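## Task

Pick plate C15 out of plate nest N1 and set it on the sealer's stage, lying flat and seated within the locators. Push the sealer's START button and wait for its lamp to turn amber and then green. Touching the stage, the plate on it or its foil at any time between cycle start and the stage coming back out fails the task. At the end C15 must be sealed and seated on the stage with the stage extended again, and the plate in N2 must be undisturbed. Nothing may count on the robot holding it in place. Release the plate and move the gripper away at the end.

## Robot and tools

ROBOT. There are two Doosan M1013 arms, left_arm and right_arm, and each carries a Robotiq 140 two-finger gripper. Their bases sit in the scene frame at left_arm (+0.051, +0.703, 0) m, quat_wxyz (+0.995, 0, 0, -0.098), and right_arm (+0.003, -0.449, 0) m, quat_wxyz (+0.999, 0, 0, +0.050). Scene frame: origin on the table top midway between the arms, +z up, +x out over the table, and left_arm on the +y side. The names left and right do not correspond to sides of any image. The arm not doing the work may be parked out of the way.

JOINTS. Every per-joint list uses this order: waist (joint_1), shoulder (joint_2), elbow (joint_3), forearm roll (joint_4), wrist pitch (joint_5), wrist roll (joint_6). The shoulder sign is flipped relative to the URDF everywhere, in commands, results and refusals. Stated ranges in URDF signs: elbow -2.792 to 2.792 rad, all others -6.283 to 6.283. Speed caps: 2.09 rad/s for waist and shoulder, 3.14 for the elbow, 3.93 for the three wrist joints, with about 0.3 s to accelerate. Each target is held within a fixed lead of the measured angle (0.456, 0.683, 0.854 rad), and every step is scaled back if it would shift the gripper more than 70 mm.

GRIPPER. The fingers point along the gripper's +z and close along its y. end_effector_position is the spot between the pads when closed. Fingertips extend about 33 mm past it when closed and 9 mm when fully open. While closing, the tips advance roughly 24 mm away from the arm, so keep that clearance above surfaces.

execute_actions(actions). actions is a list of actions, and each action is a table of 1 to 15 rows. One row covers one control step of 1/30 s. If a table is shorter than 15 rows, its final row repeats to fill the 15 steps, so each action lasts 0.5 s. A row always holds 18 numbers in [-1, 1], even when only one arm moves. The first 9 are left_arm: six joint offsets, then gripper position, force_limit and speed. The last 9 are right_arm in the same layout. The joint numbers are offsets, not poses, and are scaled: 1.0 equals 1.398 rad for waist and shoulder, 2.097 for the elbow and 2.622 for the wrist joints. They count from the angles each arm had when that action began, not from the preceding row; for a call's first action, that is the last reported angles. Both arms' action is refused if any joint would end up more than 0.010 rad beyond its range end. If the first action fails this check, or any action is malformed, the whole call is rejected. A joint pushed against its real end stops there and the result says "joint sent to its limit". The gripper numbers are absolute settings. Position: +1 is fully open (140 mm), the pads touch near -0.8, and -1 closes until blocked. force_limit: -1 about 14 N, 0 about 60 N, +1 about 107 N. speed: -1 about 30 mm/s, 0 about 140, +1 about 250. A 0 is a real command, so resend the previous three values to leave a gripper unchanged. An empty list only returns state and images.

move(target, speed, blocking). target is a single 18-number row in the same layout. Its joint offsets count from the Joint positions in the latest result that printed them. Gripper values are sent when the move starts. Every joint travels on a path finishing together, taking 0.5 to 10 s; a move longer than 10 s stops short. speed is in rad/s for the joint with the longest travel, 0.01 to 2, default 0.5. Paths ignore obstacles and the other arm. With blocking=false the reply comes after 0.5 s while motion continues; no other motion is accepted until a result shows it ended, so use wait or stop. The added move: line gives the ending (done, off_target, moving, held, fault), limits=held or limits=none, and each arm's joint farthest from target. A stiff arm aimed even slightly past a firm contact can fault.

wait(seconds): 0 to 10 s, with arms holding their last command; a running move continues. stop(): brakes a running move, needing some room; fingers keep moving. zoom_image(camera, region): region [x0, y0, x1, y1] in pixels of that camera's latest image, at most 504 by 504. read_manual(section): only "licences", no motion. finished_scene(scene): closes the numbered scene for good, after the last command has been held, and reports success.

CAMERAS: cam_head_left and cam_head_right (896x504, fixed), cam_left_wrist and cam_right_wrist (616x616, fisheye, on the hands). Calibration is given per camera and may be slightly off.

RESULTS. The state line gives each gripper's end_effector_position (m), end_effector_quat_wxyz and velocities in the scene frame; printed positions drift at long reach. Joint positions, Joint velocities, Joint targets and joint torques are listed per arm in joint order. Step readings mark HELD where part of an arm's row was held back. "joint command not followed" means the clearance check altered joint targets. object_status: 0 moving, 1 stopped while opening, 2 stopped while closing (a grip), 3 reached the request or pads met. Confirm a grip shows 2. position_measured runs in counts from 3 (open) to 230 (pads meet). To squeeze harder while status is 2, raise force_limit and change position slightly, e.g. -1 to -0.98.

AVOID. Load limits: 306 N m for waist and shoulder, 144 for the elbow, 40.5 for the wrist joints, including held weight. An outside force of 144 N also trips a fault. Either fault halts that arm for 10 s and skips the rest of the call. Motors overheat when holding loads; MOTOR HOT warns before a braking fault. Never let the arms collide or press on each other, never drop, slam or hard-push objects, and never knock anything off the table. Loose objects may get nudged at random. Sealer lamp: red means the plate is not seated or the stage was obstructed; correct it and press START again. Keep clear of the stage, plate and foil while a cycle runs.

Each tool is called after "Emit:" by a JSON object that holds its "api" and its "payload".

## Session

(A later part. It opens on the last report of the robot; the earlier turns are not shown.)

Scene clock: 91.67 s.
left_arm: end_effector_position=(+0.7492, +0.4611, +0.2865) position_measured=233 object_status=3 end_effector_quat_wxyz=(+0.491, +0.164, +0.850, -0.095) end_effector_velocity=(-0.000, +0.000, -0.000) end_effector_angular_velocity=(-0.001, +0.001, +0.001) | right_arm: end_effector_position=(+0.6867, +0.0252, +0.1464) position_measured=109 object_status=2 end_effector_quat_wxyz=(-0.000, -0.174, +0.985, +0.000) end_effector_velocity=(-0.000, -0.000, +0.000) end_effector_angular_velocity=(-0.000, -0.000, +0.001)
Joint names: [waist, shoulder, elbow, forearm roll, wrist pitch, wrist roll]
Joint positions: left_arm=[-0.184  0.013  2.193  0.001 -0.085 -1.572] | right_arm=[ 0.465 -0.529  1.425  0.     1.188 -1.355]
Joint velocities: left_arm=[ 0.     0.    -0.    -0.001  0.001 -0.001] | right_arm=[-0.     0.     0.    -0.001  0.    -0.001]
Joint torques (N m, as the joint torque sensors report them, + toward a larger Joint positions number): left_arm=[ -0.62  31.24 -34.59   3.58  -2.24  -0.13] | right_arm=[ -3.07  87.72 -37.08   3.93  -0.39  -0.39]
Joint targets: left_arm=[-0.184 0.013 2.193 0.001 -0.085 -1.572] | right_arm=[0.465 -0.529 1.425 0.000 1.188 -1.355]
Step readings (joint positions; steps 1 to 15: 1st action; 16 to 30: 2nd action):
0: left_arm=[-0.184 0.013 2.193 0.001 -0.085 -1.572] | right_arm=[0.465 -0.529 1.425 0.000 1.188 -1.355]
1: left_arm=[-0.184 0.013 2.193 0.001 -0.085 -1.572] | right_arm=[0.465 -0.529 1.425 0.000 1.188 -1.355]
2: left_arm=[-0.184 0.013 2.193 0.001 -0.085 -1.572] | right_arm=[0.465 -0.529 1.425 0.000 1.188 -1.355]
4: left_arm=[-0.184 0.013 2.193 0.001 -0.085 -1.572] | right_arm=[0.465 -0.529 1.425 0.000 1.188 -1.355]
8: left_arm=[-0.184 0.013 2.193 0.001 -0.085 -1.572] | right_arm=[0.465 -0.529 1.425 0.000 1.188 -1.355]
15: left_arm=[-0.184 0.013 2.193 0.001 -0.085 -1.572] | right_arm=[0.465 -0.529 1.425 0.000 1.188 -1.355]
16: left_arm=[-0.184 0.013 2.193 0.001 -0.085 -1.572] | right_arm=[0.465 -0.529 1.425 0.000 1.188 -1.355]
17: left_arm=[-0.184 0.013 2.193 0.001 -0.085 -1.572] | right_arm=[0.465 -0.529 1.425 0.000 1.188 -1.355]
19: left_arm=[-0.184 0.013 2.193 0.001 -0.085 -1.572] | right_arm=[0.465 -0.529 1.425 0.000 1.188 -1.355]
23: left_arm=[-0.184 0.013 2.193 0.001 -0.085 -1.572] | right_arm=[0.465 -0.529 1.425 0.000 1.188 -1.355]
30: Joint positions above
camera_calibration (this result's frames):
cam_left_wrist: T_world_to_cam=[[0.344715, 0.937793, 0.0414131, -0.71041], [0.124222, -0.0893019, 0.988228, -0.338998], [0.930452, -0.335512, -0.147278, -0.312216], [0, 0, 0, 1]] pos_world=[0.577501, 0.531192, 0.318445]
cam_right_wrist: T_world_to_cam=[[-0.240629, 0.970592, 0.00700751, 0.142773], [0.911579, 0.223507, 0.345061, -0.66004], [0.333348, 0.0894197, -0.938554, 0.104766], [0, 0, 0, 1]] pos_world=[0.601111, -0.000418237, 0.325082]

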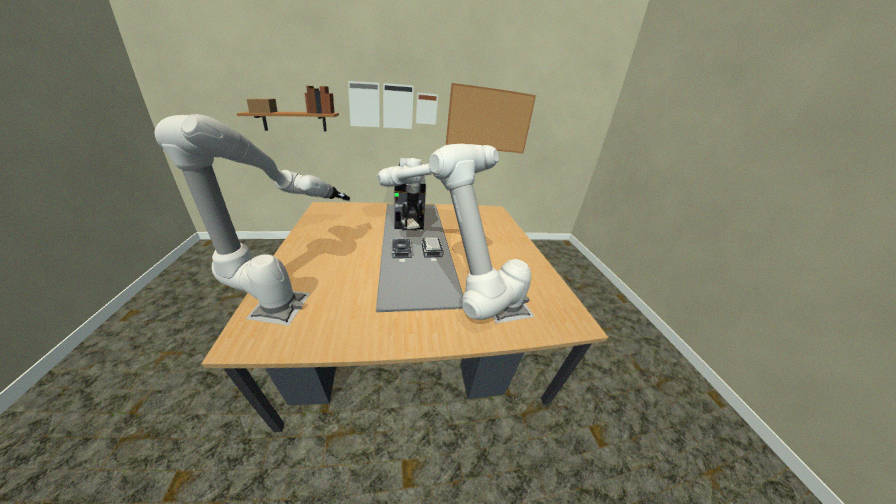

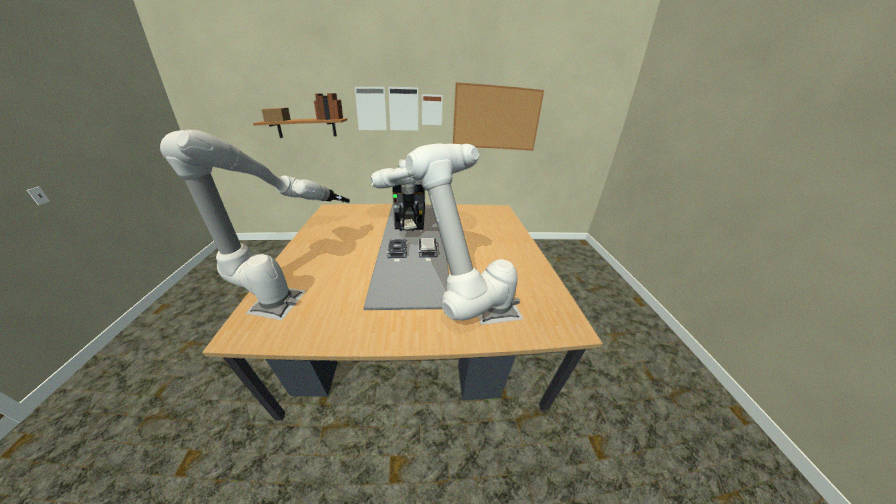

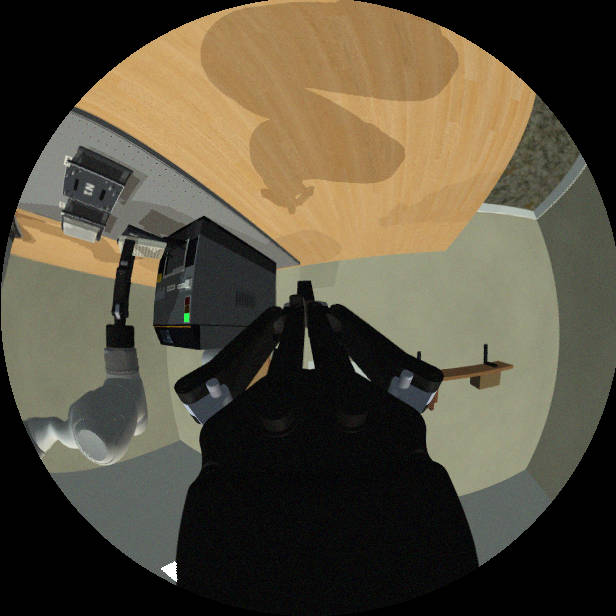

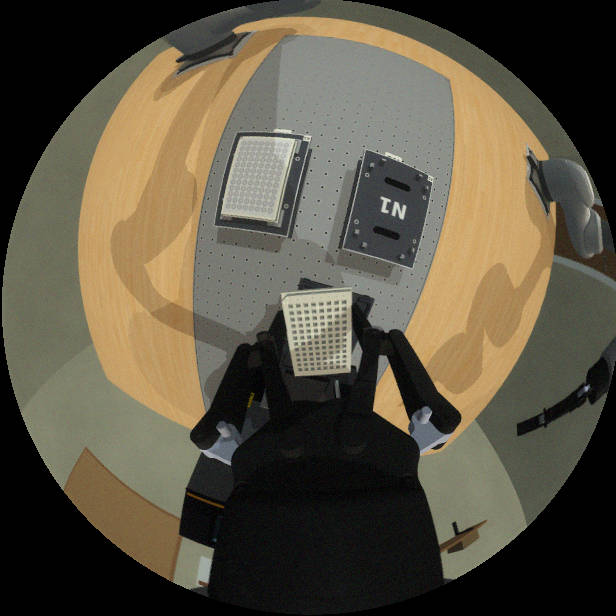

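Emit:
{"api": "move", "payload": {"target": [0,0,0,0,0,0,-1,0,0, 0,0.0045,-0.006,0,0.007,0,-0.98,0,-0.8], "speed": 0.03}}

Emit:
{"api": "zoom_image", "payload": {"camera": "cam_left_wrist", "region": [90,210,190,310]}}

Emit:
{"api": "zoom_image", "payload": {"camera": "cam_right_wrist", "region": [220,230,400,410]}}

Scene clock: 93.10 s.
left_arm: end_effector_position=(+0.7492, +0.4611, +0.2865) position_measured=233 object_status=3 end_effector_quat_wxyz=(+0.491, +0.164, +0.850, -0.095) end_effector_velocity=(+0.000, -0.000, -0.001) end_effector_angular_velocity=(+0.001, +0.001, -0.000) | right_arm: end_effector_position=(+0.6872, +0.0256, +0.1581) position_measured=111 object_status=2 end_effector_quat_wxyz=(+0.000, -0.174, +0.985, +0.000) end_effector_velocity=(-0.000, +0.001, +0.000) end_effector_angular_velocity=(+0.001, -0.000, +0.001)
Joint names: [waist, shoulder, elbow, forearm roll, wrist pitch, wrist roll]
Joint positions: left_arm=[-0.184  0.013  2.193  0.001 -0.085 -1.572] | right_arm=[ 0.465 -0.522  1.413  0.     1.206 -1.355]
Joint velocities: left_arm=[-0.    -0.001 -0.    -0.     0.001  0.001] | right_arm=[ 0.001  0.    -0.     0.    -0.    -0.   ]
Joint torques (N m, as the joint torque sensors report them, + toward a larger Joint positions number): left_arm=[ -0.01  31.45 -34.51   3.75  -2.1    0.06] | right_arm=[ -2.82  89.23 -38.73   3.95  -0.35  -0.26]
Joint targets: left_arm=[-0.184 0.013 2.193 0.001 -0.085 -1.572] | right_arm=[0.465 -0.522 1.413 0.000 1.206 -1.355]
move: done; limits=none; left_arm: farthest joint: the waist, 0.000 radians from its target (0.000 radians at the start); right_arm: farthest joint: the waist, 0.000 radians from its target (0.000 radians at the start)
camera_calibration (this result's frames):
cam_left_wrist: T_world_to_cam=[[0.344715, 0.937794, 0.041413, -0.71041], [0.124222, -0.0893019, 0.988228, -0.338998], [0.930452, -0.335512, -0.147278, -0.312216], [0, 0, 0, 1]] pos_world=[0.577501, 0.531192, 0.318445]
cam_right_wrist: T_world_to_cam=[[-0.24064, 0.970588, 0.00716753, 0.142467], [0.911433, 0.223422, 0.345502, -0.664638], [0.333739, 0.0896743, -0.938391, 0.115285], [0, 0, 0, 1]] pos_world=[0.601581, -0.00012008, 0.336795]

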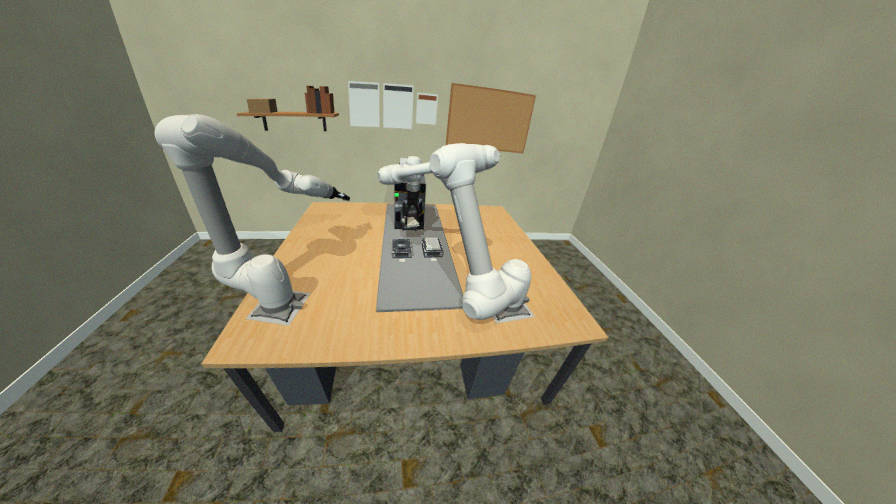

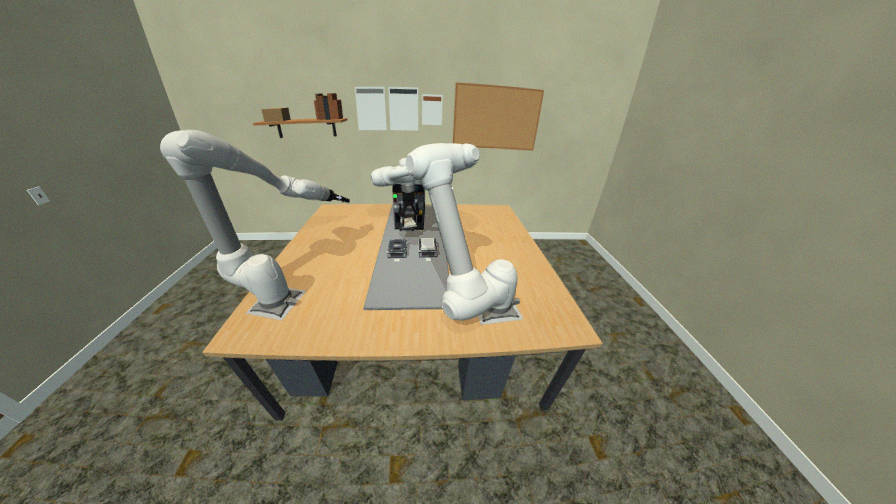

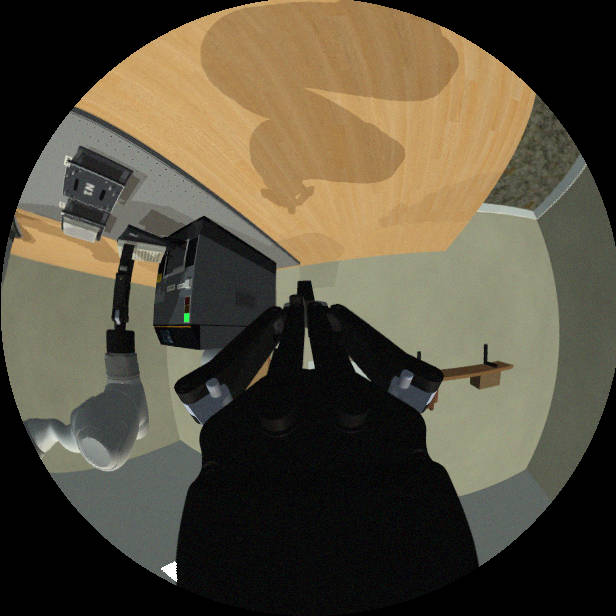

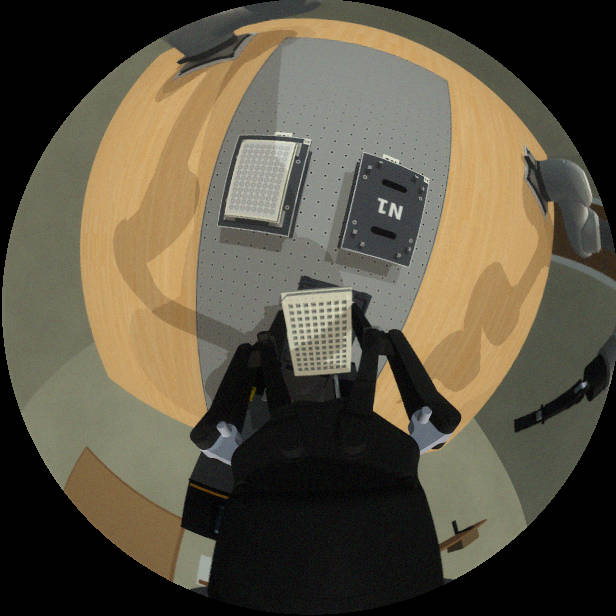

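Region (90, 210, 190, 310) of cam_left_wrist's 616x616 image, scaled by 5.040, with more detail than that image has.

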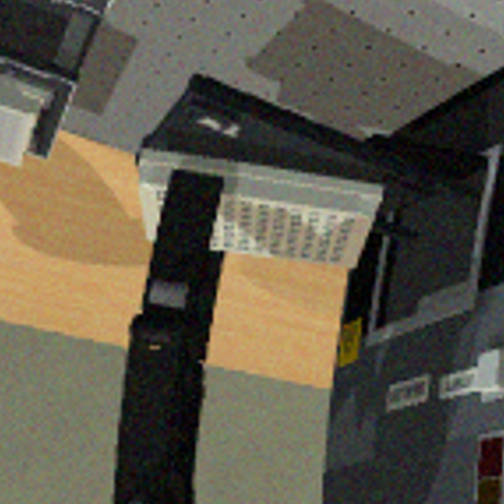

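Region (220, 230, 400, 410) of cam_right_wrist's 616x616 image, scaled by 2.800, with more detail than that image has.

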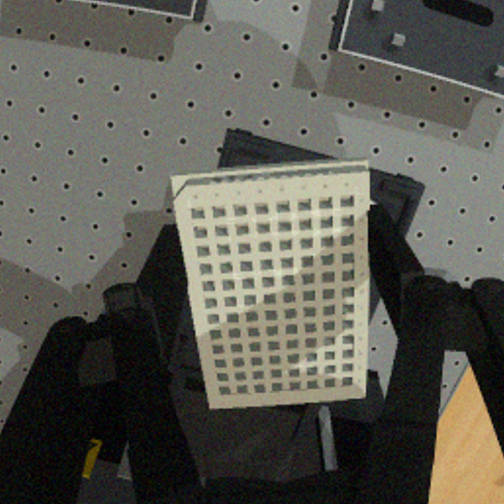

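Emit:
{"api": "move", "payload": {"target": [0,0,0,0,0,0,-1,0,0, 0,0.002,-0.0027,0,0.0032,0.133,-0.98,0,-0.8], "speed": 0.2}}

Emit:
{"api": "zoom_image", "payload": {"camera": "cam_right_wrist", "region": [220,230,400,410]}}

Scene clock: 96.00 s.
left_arm: end_effector_position=(+0.7492, +0.4611, +0.2865) position_measured=233 object_status=3 end_effector_quat_wxyz=(+0.491, +0.164, +0.850, -0.095) end_effector_velocity=(+0.000, -0.000, +0.000) end_effector_angular_velocity=(+0.003, -0.002, -0.002) | right_arm: end_effector_position=(+0.6874, +0.0257, +0.1634) position_measured=111 object_status=2 end_effector_quat_wxyz=(+0.000, -0.000, +1.000, +0.000) end_effector_velocity=(-0.000, +0.001, +0.000) end_effector_angular_velocity=(+0.001, -0.001, -0.000)
Joint names: [waist, shoulder, elbow, forearm roll, wrist pitch, wrist roll]
Joint positions: left_arm=[-0.184  0.013  2.193  0.001 -0.085 -1.572] | right_arm=[ 0.465 -0.519  1.407  0.     1.214 -1.007]
Joint velocities: left_arm=[ 0.     0.     0.     0.001 -0.001  0.003] | right_arm=[ 0.001  0.    -0.001  0.001 -0.     0.001]
Joint torques (N m, as the joint torque sensors report them, + toward a larger Joint positions number): left_arm=[ -1.05  31.04 -34.6    3.75  -2.12  -0.19] | right_arm=[ -2.15  89.6  -38.62   3.86  -0.38  -0.29]
Joint targets: left_arm=[-0.184 0.013 2.193 0.001 -0.085 -1.572] | right_arm=[0.465 -0.519 1.407 0.000 1.214 -1.007]
move: done; limits=none; left_arm: farthest joint: the waist, 0.000 radians from its target (0.000 radians at the start); right_arm: farthest joint: the waist, 0.000 radians from its target (0.000 radians at the start)
camera_calibration (this result's frames):
cam_left_wrist: T_world_to_cam=[[0.344715, 0.937793, 0.0414131, -0.71041], [0.124222, -0.0893019, 0.988228, -0.338998], [0.930452, -0.335512, -0.147278, -0.312216], [0, 0, 0, 1]] pos_world=[0.577501, 0.531192, 0.318445]
cam_right_wrist: T_world_to_cam=[[0.105419, 0.994401, 0.00729742, -0.0961355], [0.932975, -0.101441, 0.345352, -0.673078], [0.344159, -0.0295984, -0.938445, 0.116092], [0, 0, 0, 1]] pos_world=[0.598145, 0.0307554, 0.342096]

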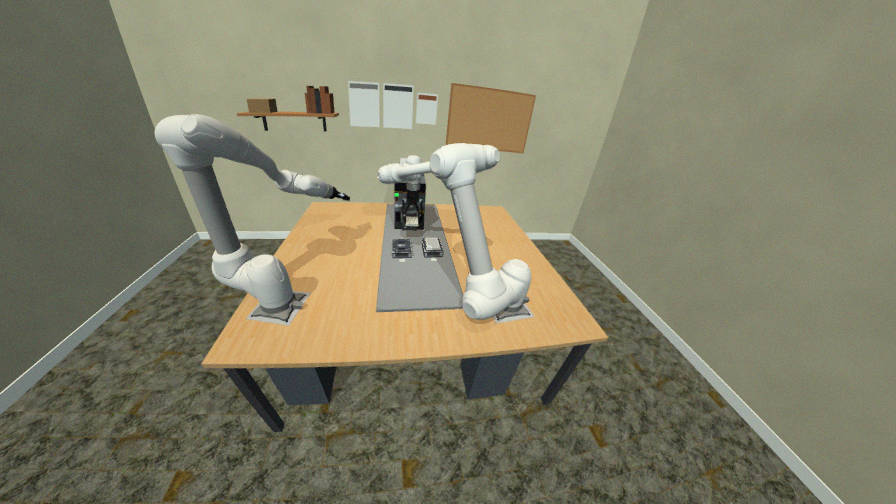

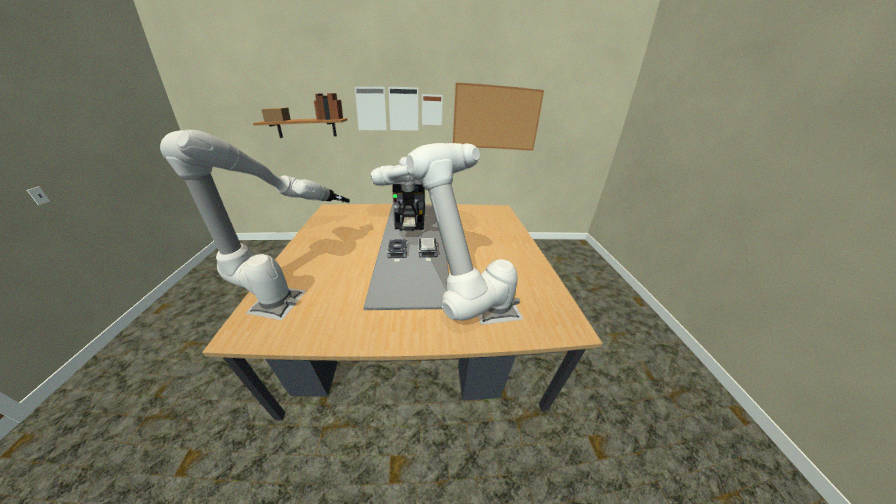

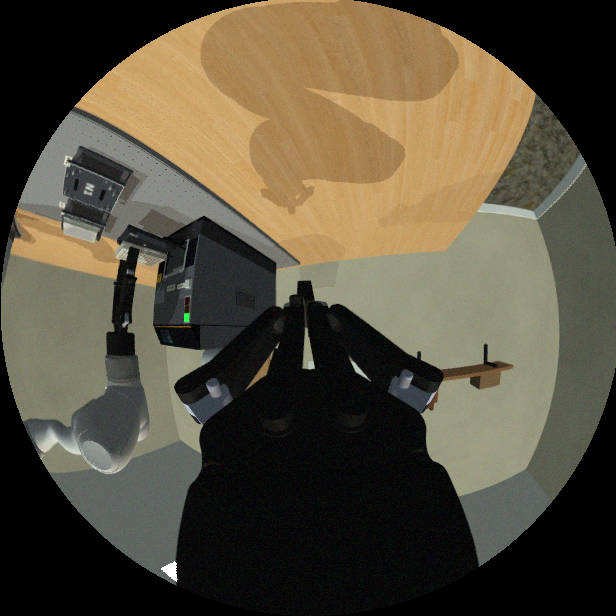

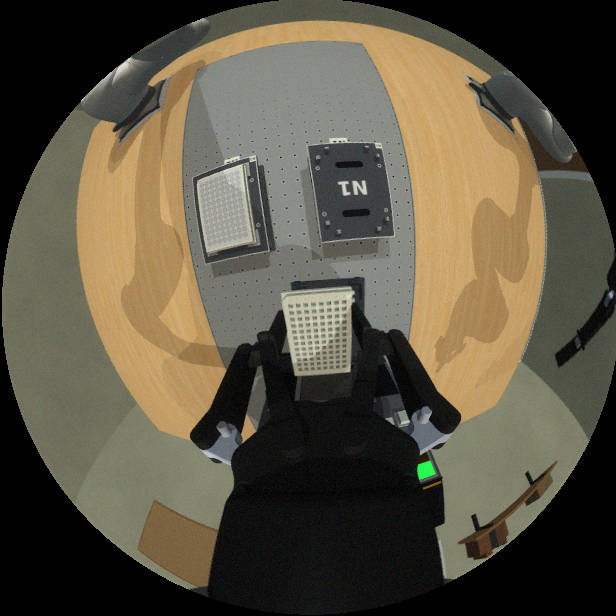

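Region (220, 230, 400, 410) of cam_right_wrist's 616x616 image, scaled by 2.800, with more detail than that image has.

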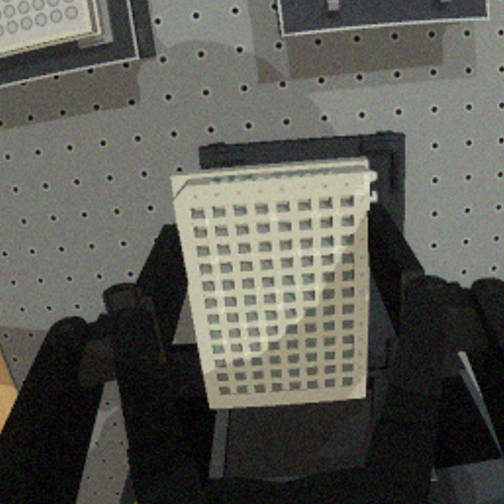

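Emit:
{"api": "move", "payload": {"target": [0,0,0,0,0,0,-1,0,0, 0.0114,-0.0093,-0.0099,0,0.003,0.0061,-0.98,0,-0.8], "speed": 0.1}}

Emit:
{"api": "move", "payload": {"target": [0,0,0,0,0,0,-1,0,0, 0,-0.0027,0.0035,0,-0.0042,0,-0.98,0,-0.8], "speed": 0.03}}

Emit:
{"api": "zoom_image", "payload": {"camera": "cam_right_wrist", "region": [260,255,380,375]}}

Emit:
{"api": "zoom_image", "payload": {"camera": "cam_left_wrist", "region": [100,215,190,290]}}

Scene clock: 97.43 s.
left_arm: end_effector_position=(+0.7492, +0.4611, +0.2865) position_measured=233 object_status=3 end_effector_quat_wxyz=(+0.491, +0.164, +0.850, -0.095) end_effector_velocity=(-0.000, +0.000, -0.001) end_effector_angular_velocity=(+0.001, +0.002, -0.000) | right_arm: end_effector_position=(+0.6868, +0.0411, +0.1634) position_measured=111 object_status=2 end_effector_quat_wxyz=(+0.000, -0.000, +1.000, +0.000) end_effector_velocity=(-0.001, +0.001, -0.001) end_effector_angular_velocity=(-0.001, +0.000, +0.002)
Joint names: [waist, shoulder, elbow, forearm roll, wrist pitch, wrist roll]
Joint positions: left_arm=[-0.184  0.013  2.193  0.001 -0.085 -1.572] | right_arm=[ 0.481 -0.532  1.386  0.     1.222 -0.991]
Joint velocities: left_arm=[ 0.    -0.001  0.     0.001  0.002 -0.   ] | right_arm=[ 0.002 -0.     0.    -0.    -0.     0.   ]
Joint torques (N m, as the joint torque sensors report them, + toward a larger Joint positions number): left_arm=[ -1.2   31.89 -34.3    3.44  -2.18  -0.01] | right_arm=[ -2.53  90.62 -39.28   3.95  -0.31  -0.24]
Joint targets: left_arm=[-0.184 0.013 2.193 0.001 -0.085 -1.572] | right_arm=[0.481 -0.532 1.386 0.000 1.222 -0.991]
move: done; limits=none; left_arm: farthest joint: the waist, 0.000 radians from its target (0.000 radians at the start); right_arm: farthest joint: the waist, 0.000 radians from its target (0.016 radians at the start)
camera_calibration (this result's frames):
cam_left_wrist: T_world_to_cam=[[0.344715, 0.937793, 0.0414133, -0.71041], [0.124222, -0.0893021, 0.988228, -0.338998], [0.930452, -0.335513, -0.147278, -0.312216], [0, 0, 0, 1]] pos_world=[0.577501, 0.531192, 0.318445]
cam_right_wrist: T_world_to_cam=[[0.105484, 0.994395, 0.00724575, -0.111477], [0.932998, -0.101487, 0.345277, -0.670967], [0.344077, -0.0296609, -0.938473, 0.116858], [0, 0, 0, 1]] pos_world=[0.597561, 0.0462236, 0.342145]

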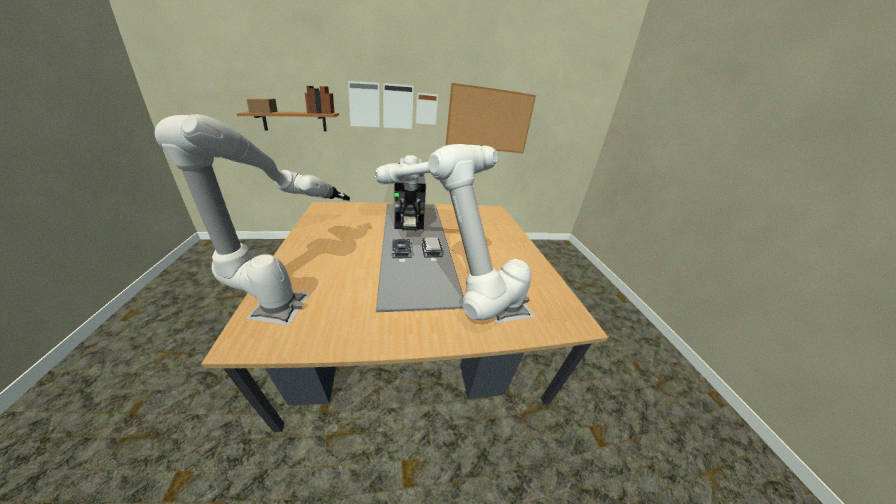

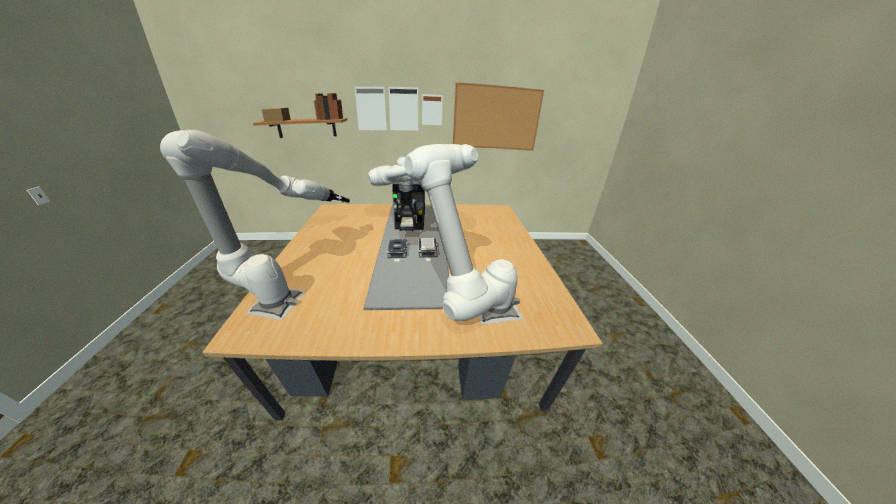

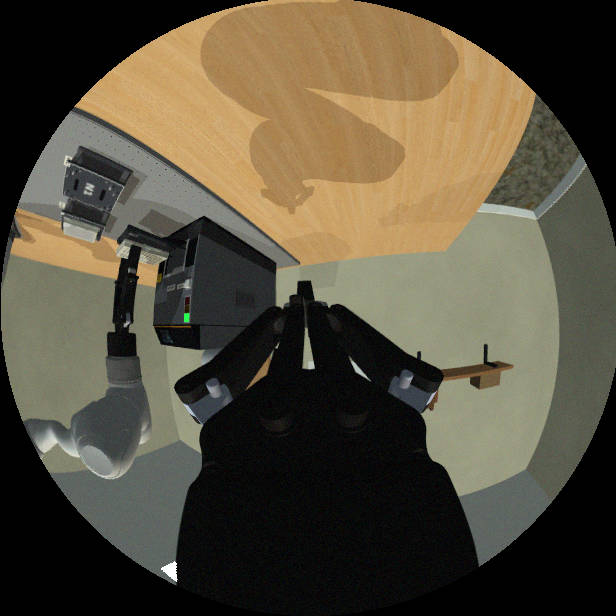

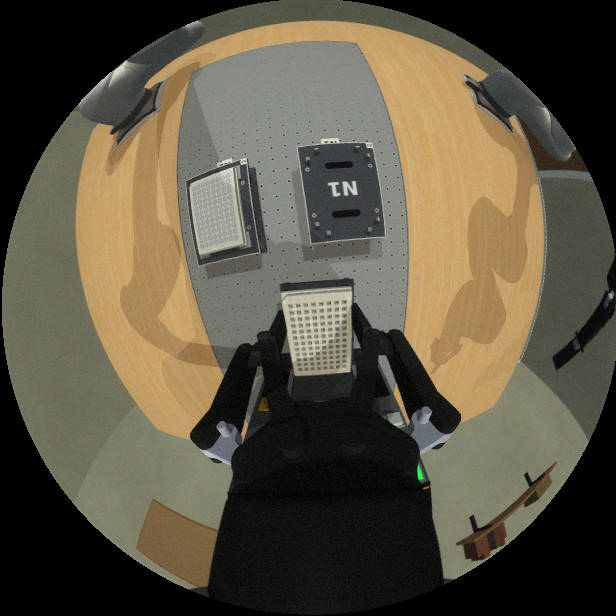

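Scene clock: 98.13 s.
left_arm: end_effector_position=(+0.7492, +0.4611, +0.2865) position_measured=233 object_status=3 end_effector_quat_wxyz=(+0.491, +0.164, +0.850, -0.095) end_effector_velocity=(+0.000, -0.000, +0.001) end_effector_angular_velocity=(-0.001, -0.002, +0.000) | right_arm: end_effector_position=(+0.6866, +0.0410, +0.1564) position_measured=111 object_status=2 end_effector_quat_wxyz=(+0.000, -0.000, +1.000, +0.000) end_effector_velocity=(+0.000, -0.000, -0.000) end_effector_angular_velocity=(+0.000, +0.001, -0.001)
Joint names: [waist, shoulder, elbow, forearm roll, wrist pitch, wrist roll]
Joint positions: left_arm=[-0.184  0.013  2.193  0.001 -0.085 -1.572] | right_arm=[ 0.481 -0.536  1.394  0.     1.211 -0.991]
Joint velocities: left_arm=[ 0.     0.    -0.     0.    -0.002 -0.   ] | right_arm=[-0.001 -0.     0.     0.001  0.    -0.   ]
Joint torques (N m, as the joint torque sensors report them, + toward a larger Joint positions number): left_arm=[  0.62  31.15 -34.33   3.48  -2.09  -0.22] | right_arm=[ -3.34  90.62 -38.49   4.05  -0.47  -0.38]
Joint targets: left_arm=[-0.184 0.013 2.193 0.001 -0.085 -1.572] | right_arm=[0.481 -0.536 1.394 0.000 1.211 -0.991]
move: done; limits=none; left_arm: farthest joint: the waist, 0.000 radians from its target (0.000 radians at the start); right_arm: farthest joint: the waist, 0.000 radians from its target (0.000 radians at the start)
camera_calibration (this result's frames):
cam_left_wrist: T_world_to_cam=[[0.344715, 0.937793, 0.0414132, -0.71041], [0.124222, -0.0893021, 0.988228, -0.338998], [0.930452, -0.335513, -0.147279, -0.312216], [0, 0, 0, 1]] pos_world=[0.577501, 0.531192, 0.318445]
cam_right_wrist: T_world_to_cam=[[0.105489, 0.994395, 0.00718298, -0.111314], [0.933025, -0.101472, 0.345208, -0.668432], [0.344002, -0.0297137, -0.938499, 0.11038], [0, 0, 0, 1]] pos_world=[0.597435, 0.0461422, 0.335139]

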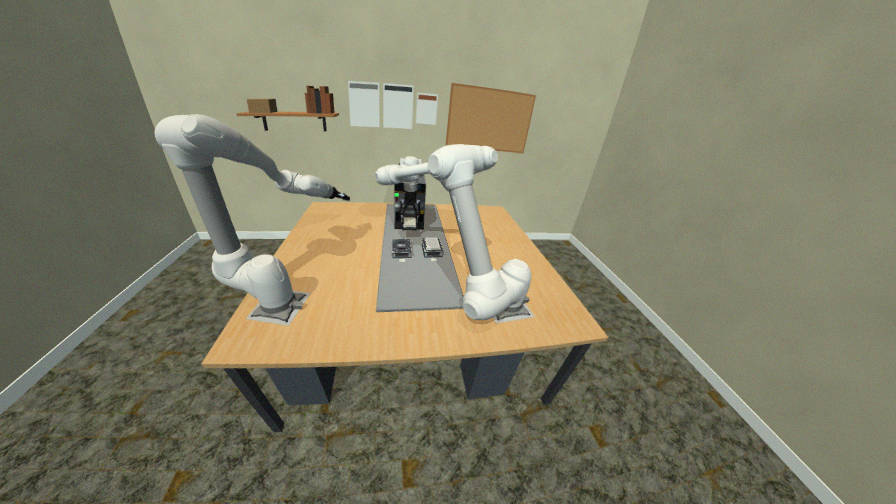

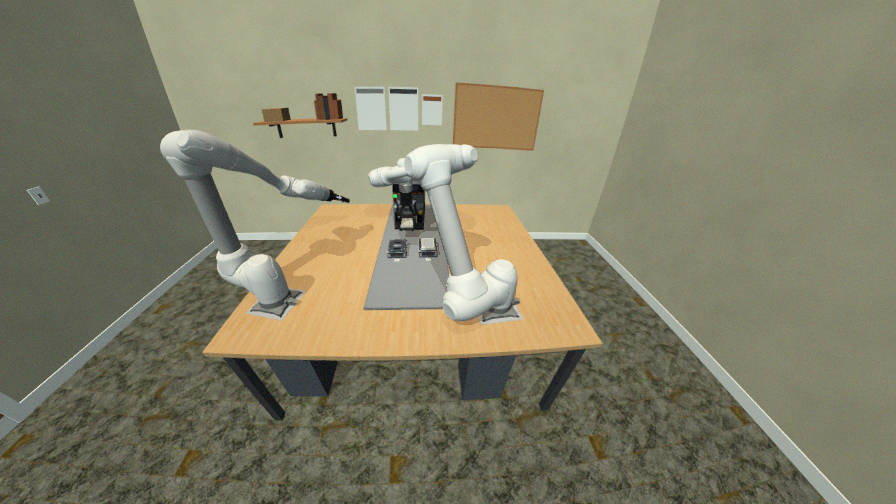

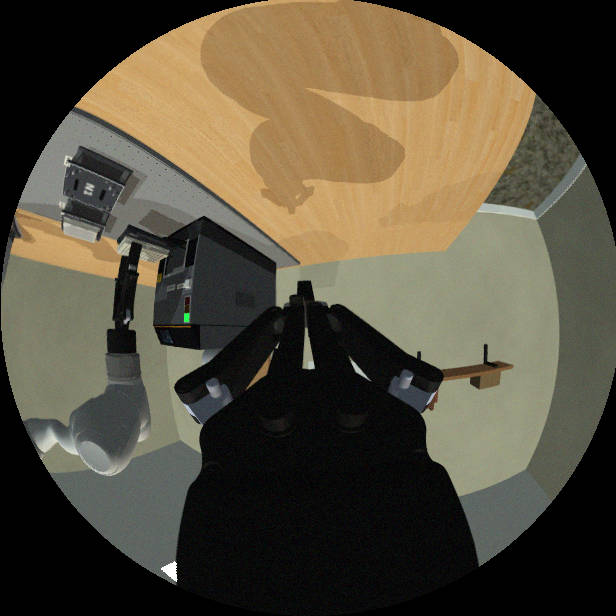

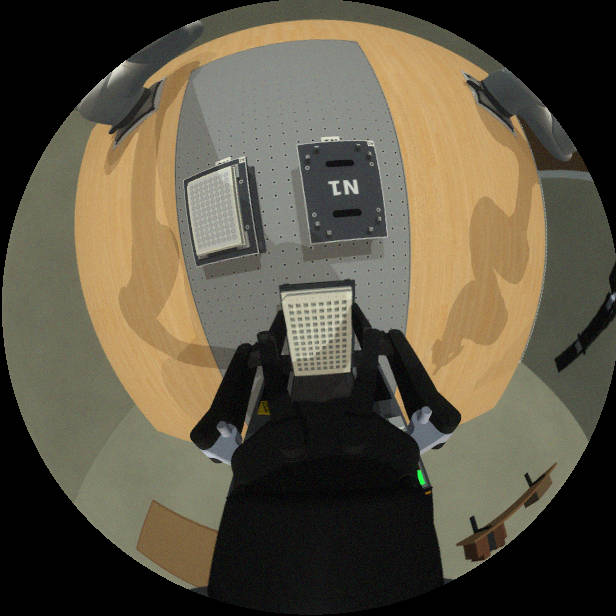

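Region (260, 255, 380, 375) of cam_right_wrist's 616x616 image, scaled by 4.200, with more detail than that image has.

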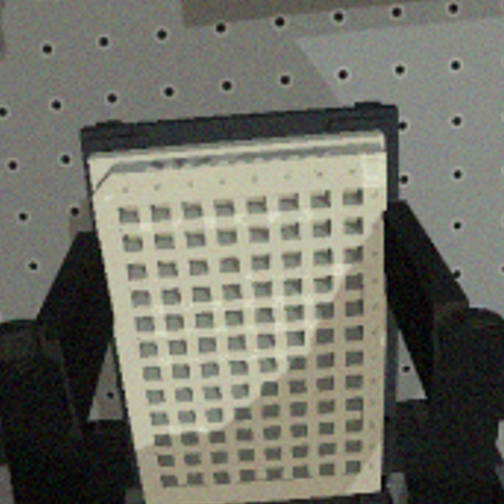

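Region (100, 215, 190, 290) of cam_left_wrist's 616x616 image, scaled by 5.600, with more detail than that image has.

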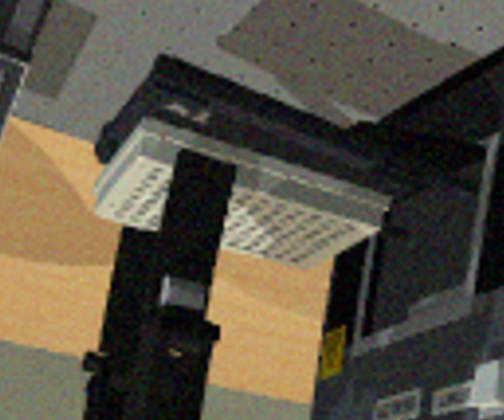

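Emit:
{"api": "move", "payload": {"target": [0,0,0,0,0,0,-1,0,0, 0.001,-0.0022,0.004,0,-0.0044,0.0005,-0.98,0,-0.8], "speed": 0.02}}

Emit:
{"api": "zoom_image", "payload": {"camera": "cam_right_wrist", "region": [260,255,380,375]}}

Scene clock: 99.90 s.
left_arm: end_effector_position=(+0.7492, +0.4611, +0.2865) position_measured=233 object_status=3 end_effector_quat_wxyz=(+0.491, +0.164, +0.850, -0.095) end_effector_velocity=(+0.000, +0.000, -0.001) end_effector_angular_velocity=(-0.000, +0.001, +0.001) | right_arm: end_effector_position=(+0.6854, +0.0416, +0.1495) position_measured=111 object_status=2 end_effector_quat_wxyz=(+0.000, -0.000, +1.000, +0.000) end_effector_velocity=(+0.000, -0.000, -0.001) end_effector_angular_velocity=(+0.000, +0.001, -0.001)
Joint names: [waist, shoulder, elbow, forearm roll, wrist pitch, wrist roll]
Joint positions: left_arm=[-0.184  0.013  2.193  0.001 -0.085 -1.572] | right_arm=[ 0.482 -0.539  1.402  0.     1.2   -0.989]
Joint velocities: left_arm=[ 0.    -0.001 -0.    -0.     0.    -0.001] | right_arm=[-0.001 -0.     0.001  0.001 -0.     0.   ]
Joint torques (N m, as the joint torque sensors report them, + toward a larger Joint positions number): left_arm=[ -0.68  30.83 -34.     3.55  -2.1   -0.09] | right_arm=[ -3.32  90.   -38.18   3.8   -0.32  -0.21]
Joint targets: left_arm=[-0.184 0.013 2.193 0.001 -0.085 -1.572] | right_arm=[0.482 -0.539 1.402 0.000 1.200 -0.989]
move: done; limits=none; left_arm: farthest joint: the waist, 0.000 radians from its target (0.000 radians at the start); right_arm: farthest joint: the waist, 0.000 radians from its target (0.001 radians at the start)
camera_calibration (this result's frames):
cam_left_wrist: T_world_to_cam=[[0.344715, 0.937793, 0.041413, -0.71041], [0.124222, -0.0893019, 0.988228, -0.338998], [0.930452, -0.335512, -0.147279, -0.312216], [0, 0, 0, 1]] pos_world=[0.577501, 0.531192, 0.318445]
cam_right_wrist: T_world_to_cam=[[0.105407, 0.994403, 0.00722925, -0.111696], [0.933011, -0.10141, 0.345263, -0.664845], [0.344063, -0.0296483, -0.938478, 0.104233], [0, 0, 0, 1]] pos_world=[0.596218, 0.0467392, 0.328174]

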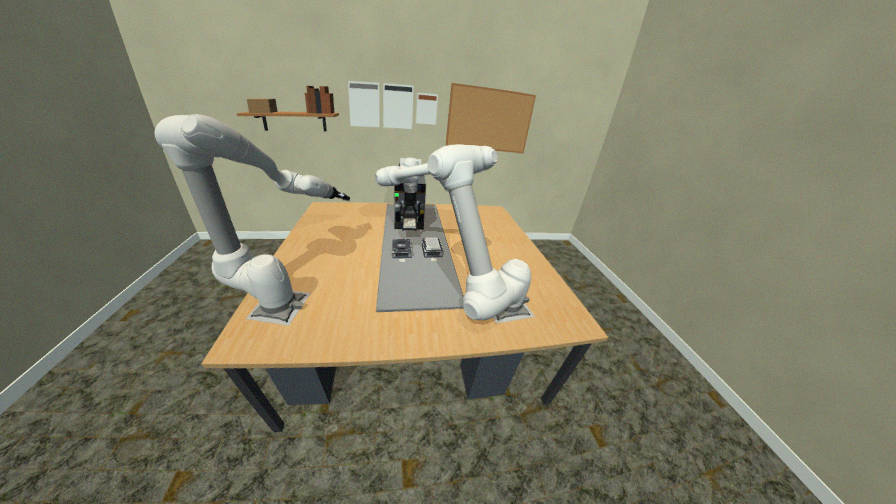

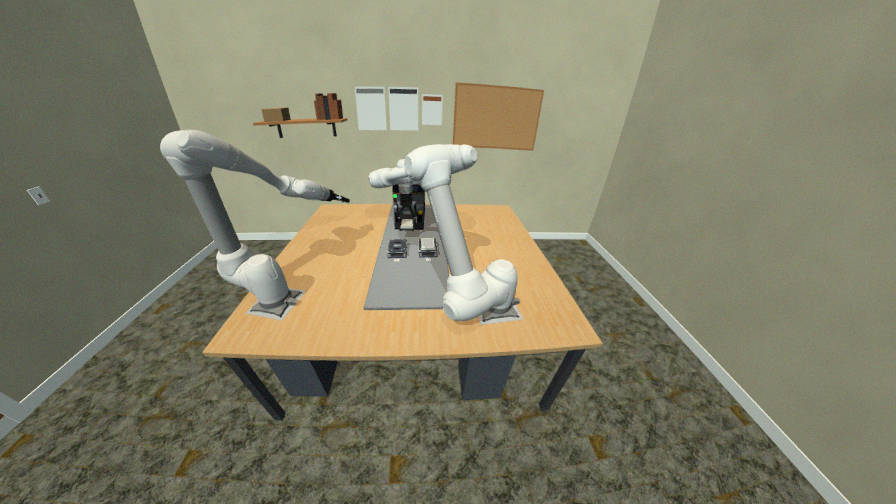

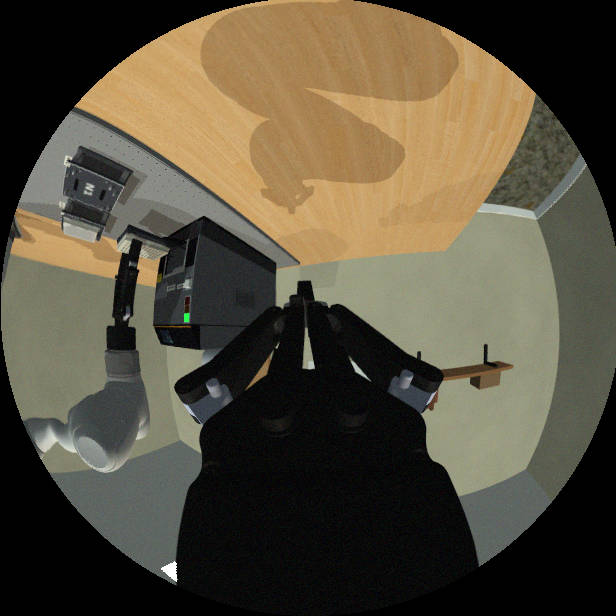

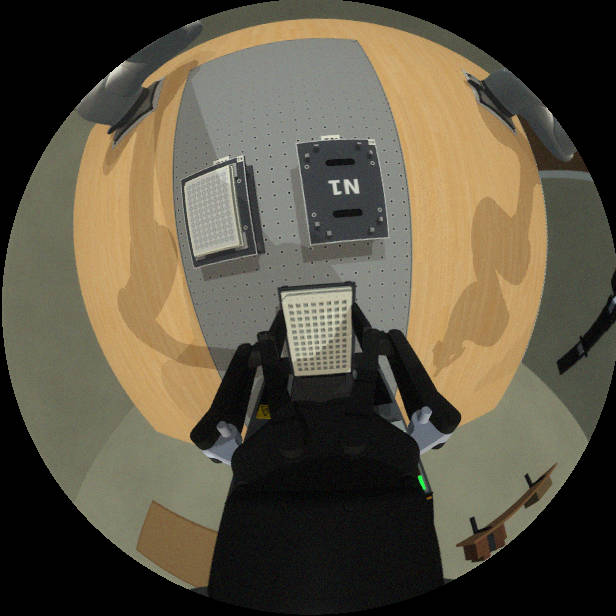

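Region (260, 255, 380, 375) of cam_right_wrist's 616x616 image, scaled by 4.200, with more detail than that image has.

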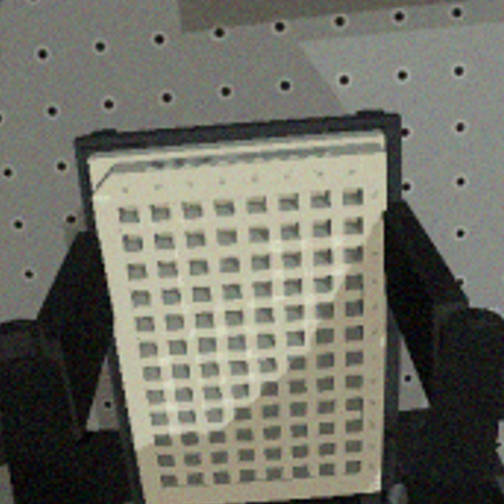

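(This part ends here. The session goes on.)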